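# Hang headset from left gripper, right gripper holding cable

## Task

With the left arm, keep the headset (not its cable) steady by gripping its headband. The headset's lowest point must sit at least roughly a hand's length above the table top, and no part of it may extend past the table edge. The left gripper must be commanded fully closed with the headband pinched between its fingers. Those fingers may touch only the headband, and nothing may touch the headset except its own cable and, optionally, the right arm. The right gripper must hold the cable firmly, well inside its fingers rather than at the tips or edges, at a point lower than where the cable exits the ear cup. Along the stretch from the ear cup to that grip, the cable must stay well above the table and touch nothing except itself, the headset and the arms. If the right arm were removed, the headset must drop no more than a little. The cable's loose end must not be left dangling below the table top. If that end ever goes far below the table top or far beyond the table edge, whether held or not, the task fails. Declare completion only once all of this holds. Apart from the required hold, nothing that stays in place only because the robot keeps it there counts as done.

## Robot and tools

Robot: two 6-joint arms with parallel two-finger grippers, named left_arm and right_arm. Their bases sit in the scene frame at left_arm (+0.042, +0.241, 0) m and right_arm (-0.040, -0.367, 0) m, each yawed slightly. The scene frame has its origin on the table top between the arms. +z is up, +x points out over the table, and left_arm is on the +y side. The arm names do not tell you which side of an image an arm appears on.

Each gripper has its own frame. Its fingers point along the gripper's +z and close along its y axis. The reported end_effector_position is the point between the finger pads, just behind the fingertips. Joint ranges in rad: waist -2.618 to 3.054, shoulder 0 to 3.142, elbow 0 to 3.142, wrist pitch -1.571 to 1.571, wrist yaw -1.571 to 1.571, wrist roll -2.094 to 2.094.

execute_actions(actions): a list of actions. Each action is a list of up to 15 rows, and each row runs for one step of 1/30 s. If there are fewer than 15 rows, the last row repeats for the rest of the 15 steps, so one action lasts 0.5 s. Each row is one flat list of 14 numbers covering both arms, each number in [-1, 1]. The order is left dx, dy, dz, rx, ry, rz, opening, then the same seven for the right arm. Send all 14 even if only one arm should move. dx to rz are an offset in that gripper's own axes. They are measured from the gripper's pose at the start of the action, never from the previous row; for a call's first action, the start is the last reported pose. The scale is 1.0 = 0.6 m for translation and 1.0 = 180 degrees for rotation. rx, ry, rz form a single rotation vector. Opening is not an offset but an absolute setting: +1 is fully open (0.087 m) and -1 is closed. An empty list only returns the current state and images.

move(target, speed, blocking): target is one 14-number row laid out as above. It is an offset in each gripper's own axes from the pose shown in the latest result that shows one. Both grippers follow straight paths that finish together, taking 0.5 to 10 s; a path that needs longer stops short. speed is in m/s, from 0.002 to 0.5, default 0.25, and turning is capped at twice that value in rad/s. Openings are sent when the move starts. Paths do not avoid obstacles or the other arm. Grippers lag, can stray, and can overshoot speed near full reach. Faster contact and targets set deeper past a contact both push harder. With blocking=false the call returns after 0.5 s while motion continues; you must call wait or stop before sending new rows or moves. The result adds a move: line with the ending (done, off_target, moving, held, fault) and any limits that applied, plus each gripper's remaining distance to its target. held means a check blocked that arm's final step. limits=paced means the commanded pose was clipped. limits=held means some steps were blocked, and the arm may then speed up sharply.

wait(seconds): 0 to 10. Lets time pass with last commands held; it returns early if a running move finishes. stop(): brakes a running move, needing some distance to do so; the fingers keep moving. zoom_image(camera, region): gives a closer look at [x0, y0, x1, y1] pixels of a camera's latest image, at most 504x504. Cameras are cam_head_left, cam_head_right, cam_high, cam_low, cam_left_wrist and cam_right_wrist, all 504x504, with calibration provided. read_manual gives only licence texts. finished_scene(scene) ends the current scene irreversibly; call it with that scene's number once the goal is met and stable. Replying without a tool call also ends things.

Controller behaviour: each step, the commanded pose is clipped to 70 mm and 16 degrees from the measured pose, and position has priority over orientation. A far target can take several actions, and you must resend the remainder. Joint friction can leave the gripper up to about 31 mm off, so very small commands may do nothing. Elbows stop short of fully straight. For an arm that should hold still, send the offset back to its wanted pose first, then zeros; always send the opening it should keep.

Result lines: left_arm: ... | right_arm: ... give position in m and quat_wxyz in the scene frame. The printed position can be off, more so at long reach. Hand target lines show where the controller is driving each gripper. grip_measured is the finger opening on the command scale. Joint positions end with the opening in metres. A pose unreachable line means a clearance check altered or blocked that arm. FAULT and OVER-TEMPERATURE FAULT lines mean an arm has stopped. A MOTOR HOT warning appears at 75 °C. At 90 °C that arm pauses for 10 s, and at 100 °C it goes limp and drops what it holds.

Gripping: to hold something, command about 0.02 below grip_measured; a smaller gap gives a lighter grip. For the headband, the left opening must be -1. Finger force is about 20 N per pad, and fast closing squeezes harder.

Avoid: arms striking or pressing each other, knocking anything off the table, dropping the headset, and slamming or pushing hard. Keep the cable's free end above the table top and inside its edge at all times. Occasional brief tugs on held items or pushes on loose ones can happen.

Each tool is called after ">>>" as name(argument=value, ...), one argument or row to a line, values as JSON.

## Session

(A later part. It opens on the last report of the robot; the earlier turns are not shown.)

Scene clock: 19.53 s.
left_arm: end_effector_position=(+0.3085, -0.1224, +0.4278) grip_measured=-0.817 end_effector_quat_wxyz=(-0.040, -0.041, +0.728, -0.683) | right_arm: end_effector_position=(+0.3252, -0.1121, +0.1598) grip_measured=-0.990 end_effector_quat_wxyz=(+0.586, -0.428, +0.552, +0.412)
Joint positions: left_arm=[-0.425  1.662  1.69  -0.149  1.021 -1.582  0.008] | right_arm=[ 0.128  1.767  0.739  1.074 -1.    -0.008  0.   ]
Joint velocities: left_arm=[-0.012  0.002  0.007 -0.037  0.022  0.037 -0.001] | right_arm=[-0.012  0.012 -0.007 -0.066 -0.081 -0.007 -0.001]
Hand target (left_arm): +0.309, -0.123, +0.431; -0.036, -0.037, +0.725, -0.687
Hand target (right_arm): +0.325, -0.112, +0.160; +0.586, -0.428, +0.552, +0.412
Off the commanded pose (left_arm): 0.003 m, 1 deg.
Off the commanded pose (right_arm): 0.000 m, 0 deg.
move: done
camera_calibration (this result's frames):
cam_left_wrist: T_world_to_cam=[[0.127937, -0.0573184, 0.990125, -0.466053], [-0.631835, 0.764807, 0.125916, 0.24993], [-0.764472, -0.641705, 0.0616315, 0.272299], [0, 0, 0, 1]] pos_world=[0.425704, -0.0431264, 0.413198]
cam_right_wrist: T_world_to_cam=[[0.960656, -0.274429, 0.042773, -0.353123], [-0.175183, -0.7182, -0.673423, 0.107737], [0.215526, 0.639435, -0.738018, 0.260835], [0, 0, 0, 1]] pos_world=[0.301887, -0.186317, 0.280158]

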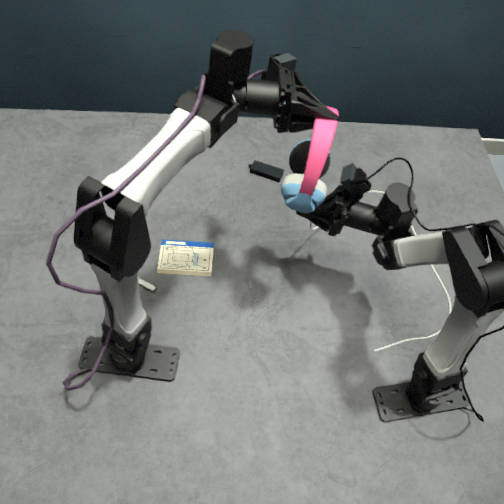

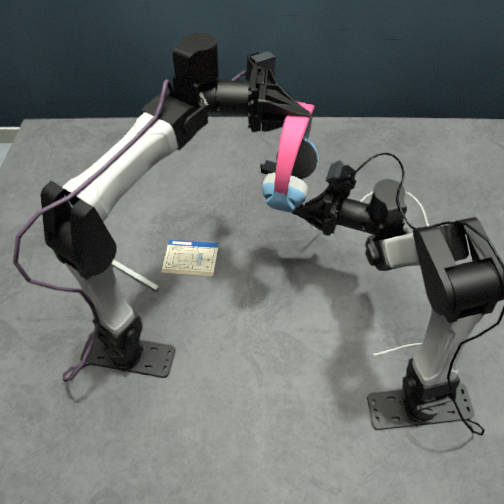

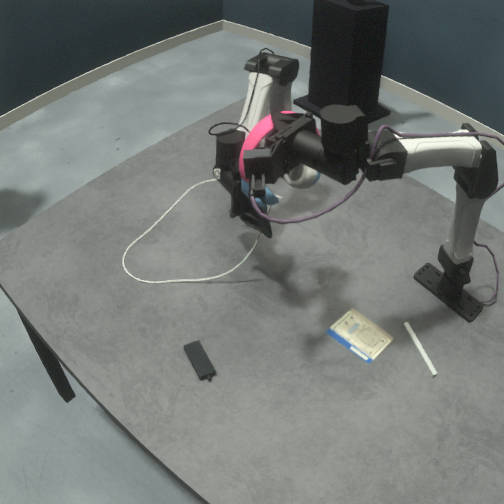

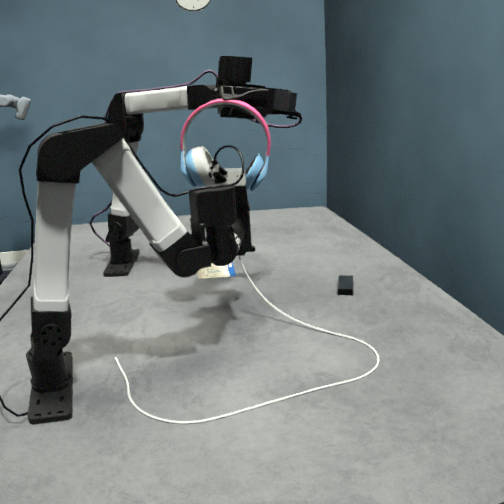

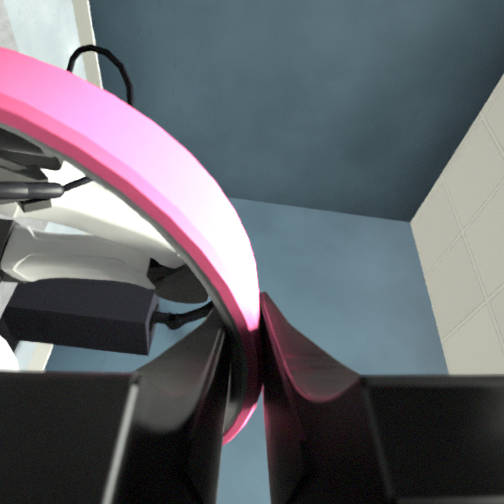

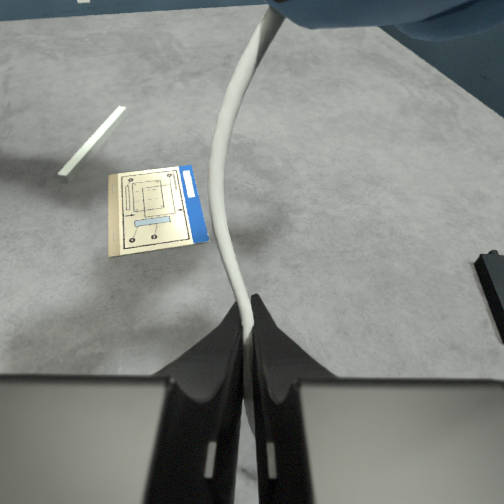

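>>> move(
  target=[0,-0.01,0,0,0,0,-1,0,0,-0.05,0,0,0,0],
  speed=0.05,
)

>>> move(
  target=[0,0,0,0,0,0,-1,0,0,0,0,0,0,-1],
)

Scene clock: 20.57 s.
left_arm: end_effector_position=(+0.3078, -0.1220, +0.4216) grip_measured=-0.817 end_effector_quat_wxyz=(-0.052, -0.053, +0.735, -0.674) | right_arm: end_effector_position=(+0.3224, -0.1369, +0.1578) grip_measured=+0.000 end_effector_quat_wxyz=(+0.585, -0.427, +0.554, +0.411)
Joint positions: left_arm=[-0.425  1.662  1.69  -0.195  1.021 -1.576  0.008] | right_arm=[ 0.056  1.743  0.7    1.089 -1.069 -0.005  0.044]
Joint velocities: left_arm=[ 0.002 -0.017 -0.007 -0.081  0.037 -0.007  0.001] | right_arm=[-0.002 -0.017 -0.002  0.022 -0.007 -0.095 -0.   ]
Hand target (left_arm): +0.309, -0.122, +0.434; -0.040, -0.041, +0.728, -0.683
Hand target (right_arm): +0.316, -0.141, +0.159; +0.586, -0.428, +0.552, +0.412
Off the commanded pose (left_arm): 0.012 m, 2 deg.
Off the commanded pose (right_arm): 0.007 m, 0 deg.
move: off_target (left_arm)
camera_calibration (this result's frames):
cam_left_wrist: T_world_to_cam=[[0.160779, -0.0811116, 0.983652, -0.470075], [-0.626635, 0.761597, 0.165225, 0.231312], [-0.762548, -0.642955, 0.0716212, 0.26744], [0, 0, 0, 1]] pos_world=[0.424463, -0.0423431, 0.405017]
cam_right_wrist: T_world_to_cam=[[0.960008, -0.276902, 0.0413521, -0.357045], [-0.178571, -0.71935, -0.671303, 0.0886935], [0.215632, 0.637072, -0.740028, 0.275731], [0, 0, 0, 1]] pos_world=[0.299148, -0.210726, 0.278354]

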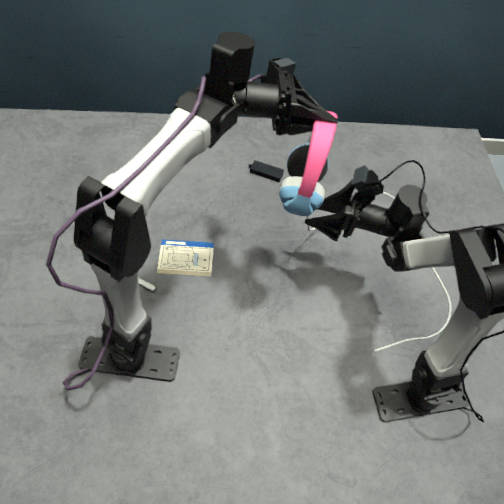

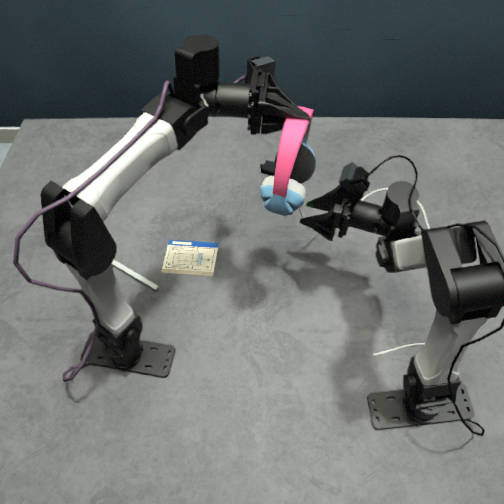

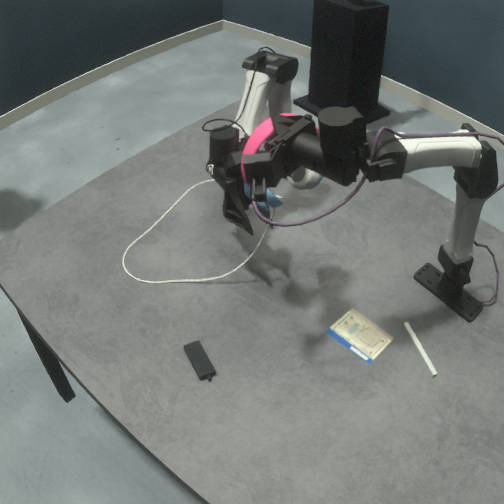

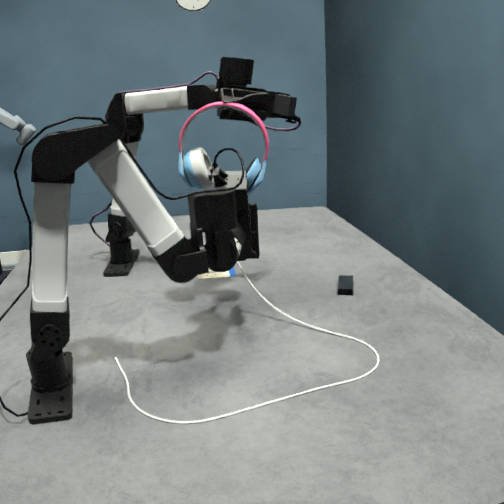

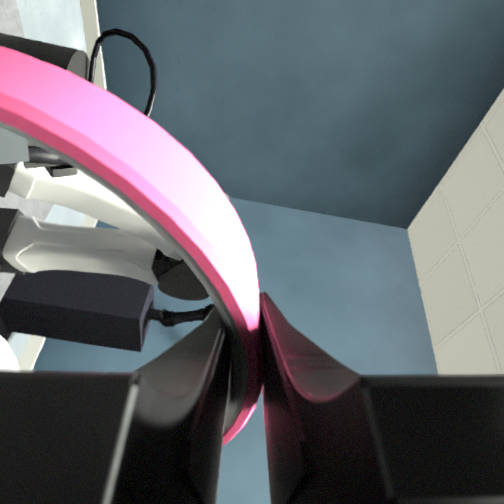

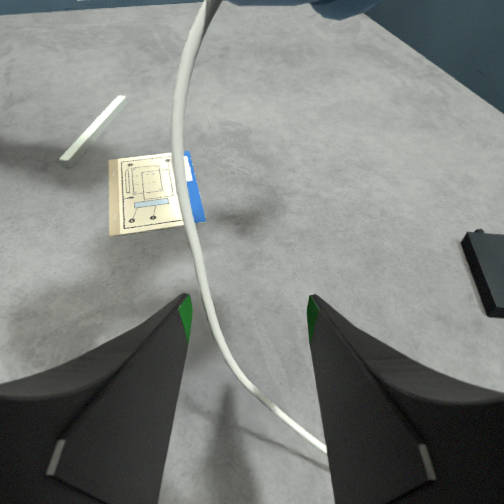

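Scene clock: 21.07 s.
left_arm: end_effector_position=(+0.3075, -0.1218, +0.4187) grip_measured=-0.817 end_effector_quat_wxyz=(-0.056, -0.057, +0.739, -0.669) | right_arm: end_effector_position=(+0.3224, -0.1369, +0.1578) grip_measured=-0.956 end_effector_quat_wxyz=(+0.585, -0.427, +0.554, +0.411)
Joint positions: left_arm=[-0.425  1.662  1.69  -0.216  1.02  -1.57   0.008] | right_arm=[ 0.056  1.743  0.7    1.089 -1.069 -0.005  0.002]
Joint velocities: left_arm=[-0.022 -0.012 -0.007 -0.007 -0.081 -0.037  0.   ] | right_arm=[-0.017 -0.007  0.012 -0.066 -0.007 -0.022 -0.001]
Hand target (left_arm): +0.308, -0.122, +0.422; -0.052, -0.053, +0.736, -0.673
Hand target (right_arm): +0.322, -0.137, +0.158; +0.585, -0.427, +0.554, +0.411
Off the commanded pose (left_arm): 0.003 m, 1 deg.
Off the commanded pose (right_arm): 0.000 m, 0 deg.
move: done
camera_calibration (this result's frames):
cam_left_wrist: T_world_to_cam=[[0.172022, -0.091703, 0.980816, -0.4707], [-0.62509, 0.759365, 0.18063, 0.224275], [-0.761361, -0.644171, 0.0733045, 0.26639], [0, 0, 0, 1]] pos_world=[0.423981, -0.0418703, 0.401631]
cam_right_wrist: T_world_to_cam=[[0.960008, -0.276902, 0.0413521, -0.357045], [-0.178571, -0.71935, -0.671303, 0.0886935], [0.215632, 0.637072, -0.740028, 0.275731], [0, 0, 0, 1]] pos_world=[0.299148, -0.210726, 0.278354]

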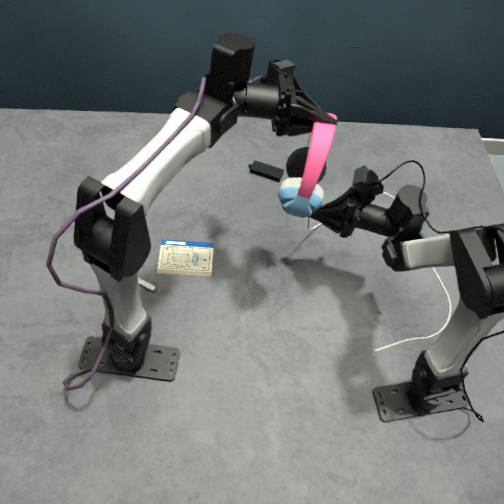

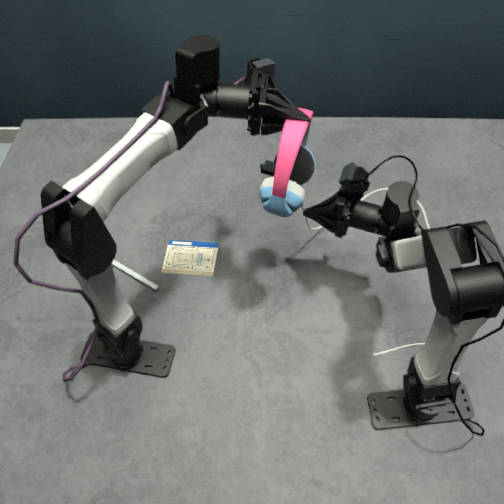

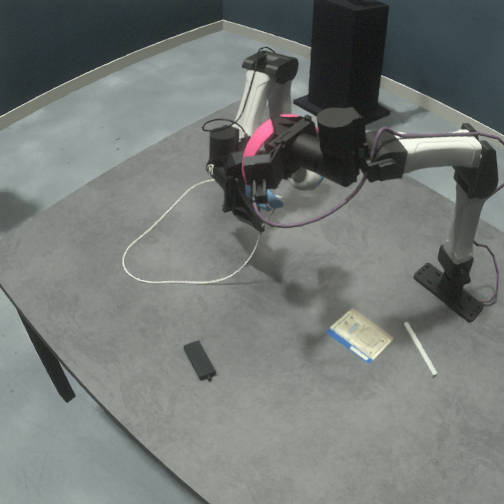

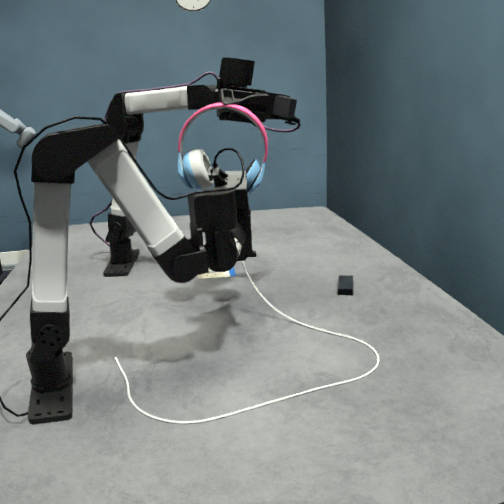

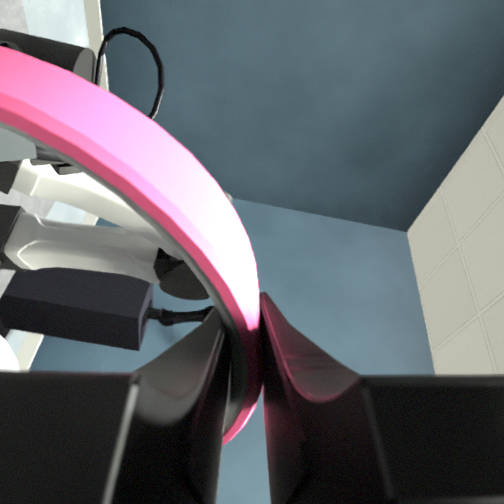

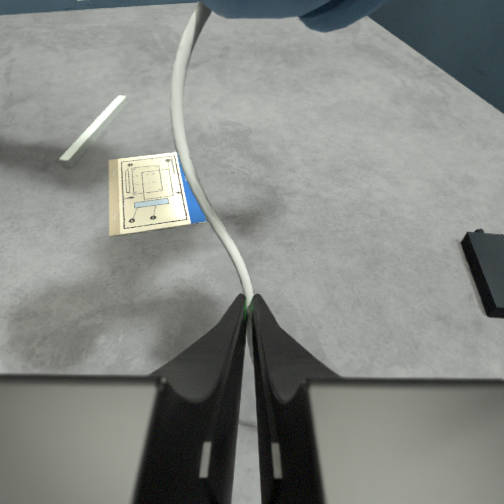

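>>> move(
  target=[0,0,0,0,0,0,-1,0,0.02,0.03,0,0,0,0.2],
  speed=0.04,
)

>>> move(
  target=[0,0,0,0,0,0,-1,0,0,0,0,0,0,-1],
)

Scene clock: 21.93 s.
left_arm: end_effector_position=(+0.3074, -0.1215, +0.4155) grip_measured=-0.817 end_effector_quat_wxyz=(-0.059, -0.062, +0.742, -0.665) | right_arm: end_effector_position=(+0.3173, -0.1181, +0.1582) grip_measured=+0.200 end_effector_quat_wxyz=(+0.585, -0.428, +0.552, +0.413)
Joint positions: left_arm=[-0.425  1.662  1.69  -0.238  1.018 -1.563  0.008] | right_arm=[ 0.116  1.743  0.7    1.089 -1.014 -0.006  0.052]
Joint velocities: left_arm=[-0.002  0.007  0.007  0.007 -0.051 -0.037  0.002] | right_arm=[-0.002 -0.007  0.017 -0.051 -0.051 -0.081 -0.001]
Hand target (left_arm): +0.308, -0.122, +0.419; -0.056, -0.057, +0.739, -0.669
Hand target (right_arm): +0.316, -0.116, +0.158; +0.585, -0.428, +0.554, +0.411
Off the commanded pose (left_arm): 0.003 m, 1 deg.
Off the commanded pose (right_arm): 0.002 m, 0 deg.
move: done
camera_calibration (this result's frames):
cam_left_wrist: T_world_to_cam=[[0.183048, -0.102878, 0.977706, -0.471016], [-0.624125, 0.756231, 0.196423, 0.21734], [-0.75958, -0.646166, 0.0742179, 0.265499], [0, 0, 0, 1]] pos_world=[0.423533, -0.0412596, 0.39812]
cam_right_wrist: T_world_to_cam=[[0.961374, -0.272191, 0.0408854, -0.346715], [-0.174873, -0.71873, -0.672939, 0.10072], [0.212554, 0.639796, -0.738567, 0.266211], [0, 0, 0, 1]] pos_world=[0.294352, -0.192303, 0.278569]

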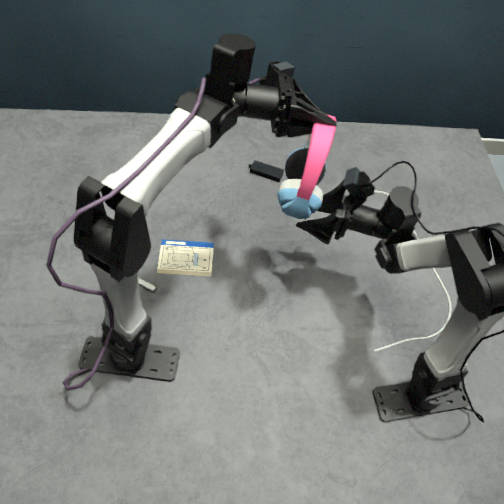

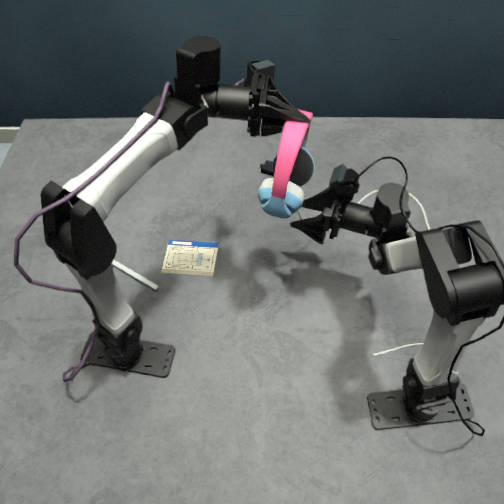

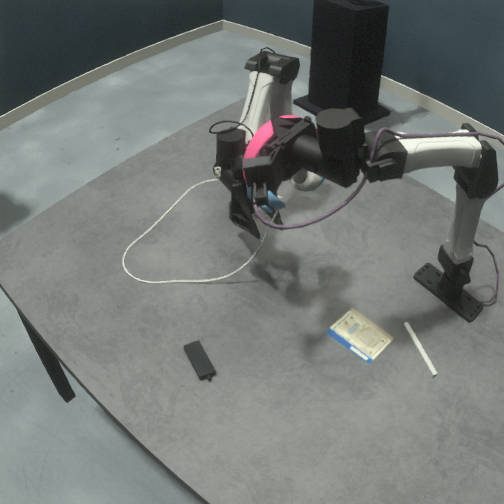

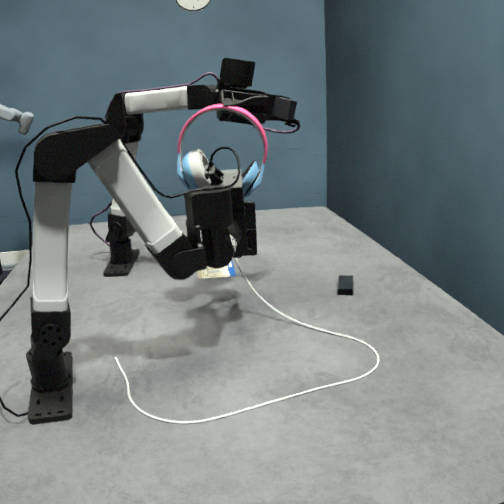

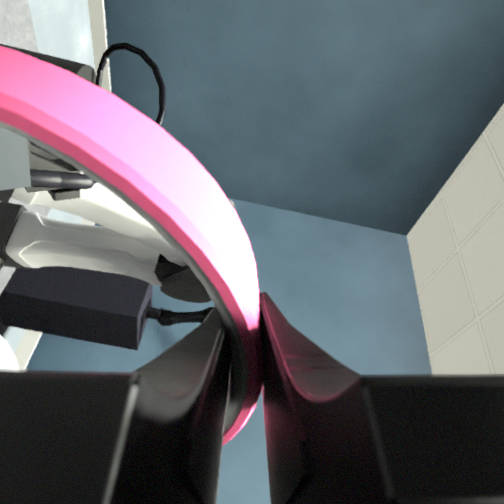

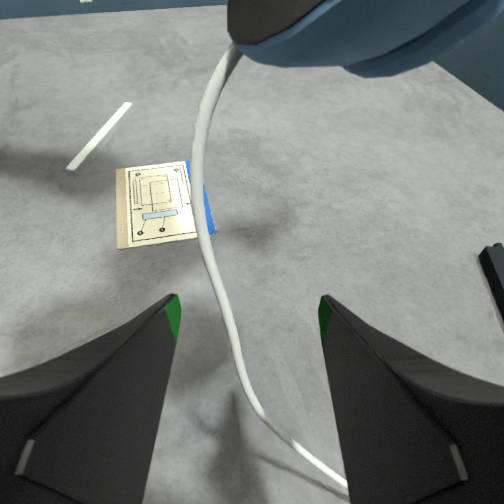

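Scene clock: 22.43 s.
left_arm: end_effector_position=(+0.3073, -0.1213, +0.4127) grip_measured=-0.817 end_effector_quat_wxyz=(-0.062, -0.066, +0.745, -0.661) | right_arm: end_effector_position=(+0.3173, -0.1181, +0.1582) grip_measured=-0.955 end_effector_quat_wxyz=(+0.585, -0.428, +0.552, +0.413)
Joint positions: left_arm=[-0.425  1.662  1.69  -0.257  1.016 -1.556  0.008] | right_arm=[ 0.116  1.743  0.7    1.089 -1.014 -0.006  0.002]
Joint velocities: left_arm=[-0.002  0.002  0.002  0.037  0.095  0.007 -0.   ] | right_arm=[ 0.012 -0.002  0.012 -0.051  0.007 -0.022 -0.   ]
Hand target (left_arm): +0.307, -0.121, +0.415; -0.059, -0.062, +0.742, -0.664
Hand target (right_arm): +0.317, -0.118, +0.158; +0.585, -0.428, +0.552, +0.413
Off the commanded pose (left_arm): 0.003 m, 1 deg.
Off the commanded pose (right_arm): 0.000 m, 0 deg.
move: done
camera_calibration (this result's frames):
cam_left_wrist: T_world_to_cam=[[0.192556, -0.112687, 0.974794, -0.471156], [-0.623303, 0.753201, 0.210195, 0.21133], [-0.757902, -0.648066, 0.0747952, 0.264776], [0, 0, 0, 1]] pos_world=[0.423121, -0.0406748, 0.395056]
cam_right_wrist: T_world_to_cam=[[0.961271, -0.272558, 0.0408765, -0.346791], [-0.17515, -0.718652, -0.67295, 0.100818], [0.212794, 0.639728, -0.738557, 0.266126], [0, 0, 0, 1]] pos_world=[0.294388, -0.192316, 0.27857]

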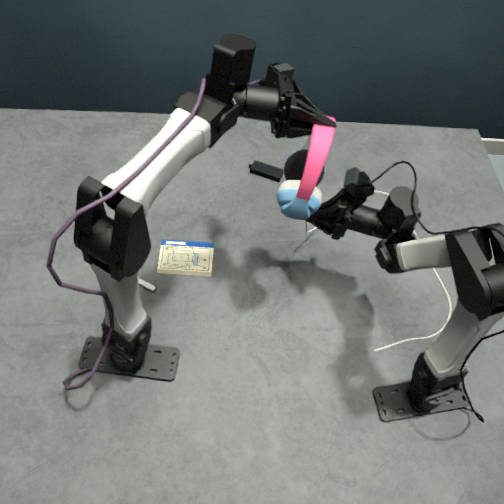

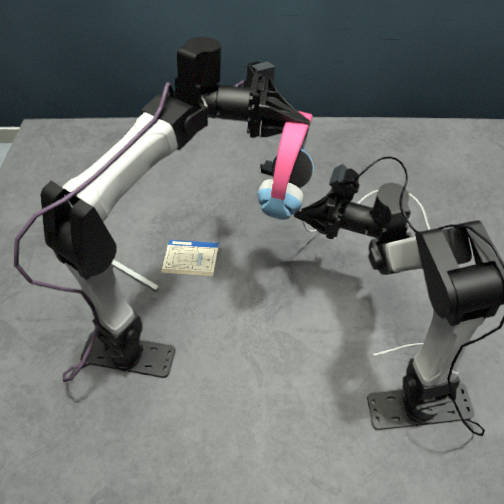

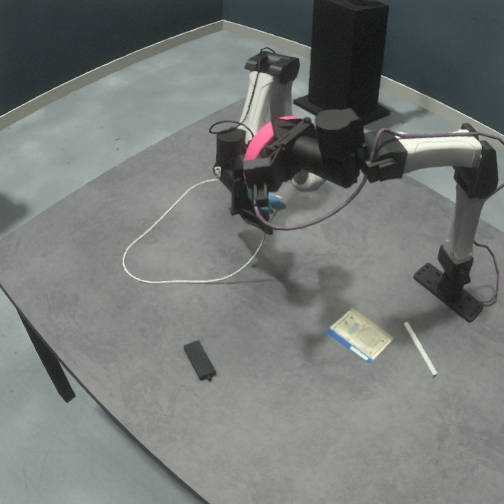

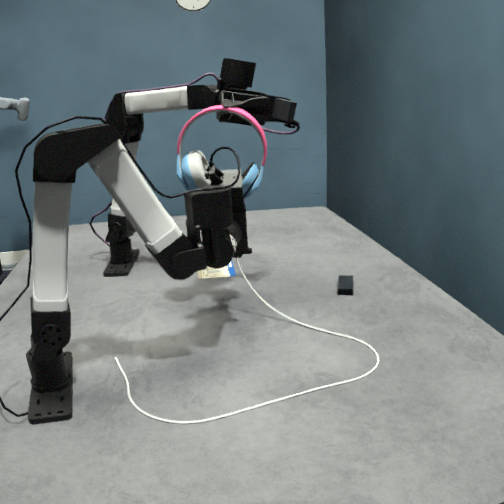

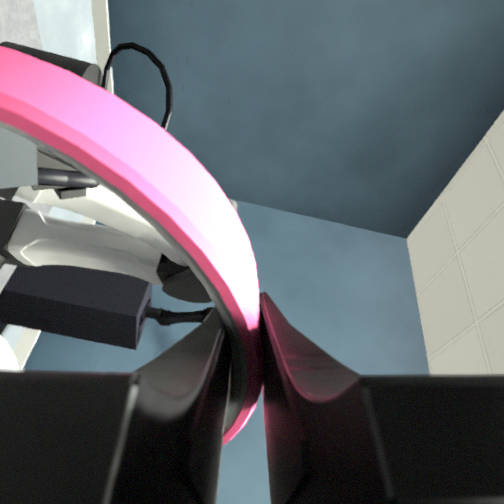

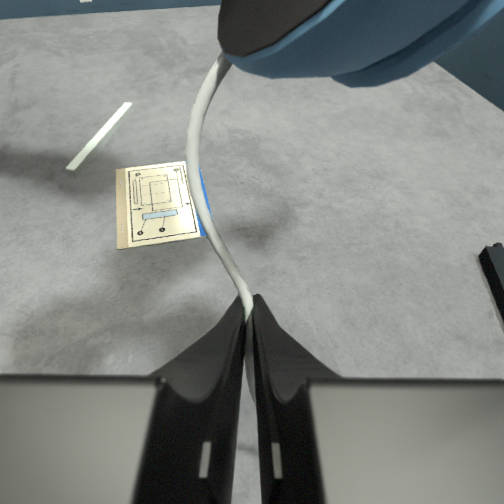

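>>> finished_scene(
  scene=2,
)

The scene is finished: the task was done.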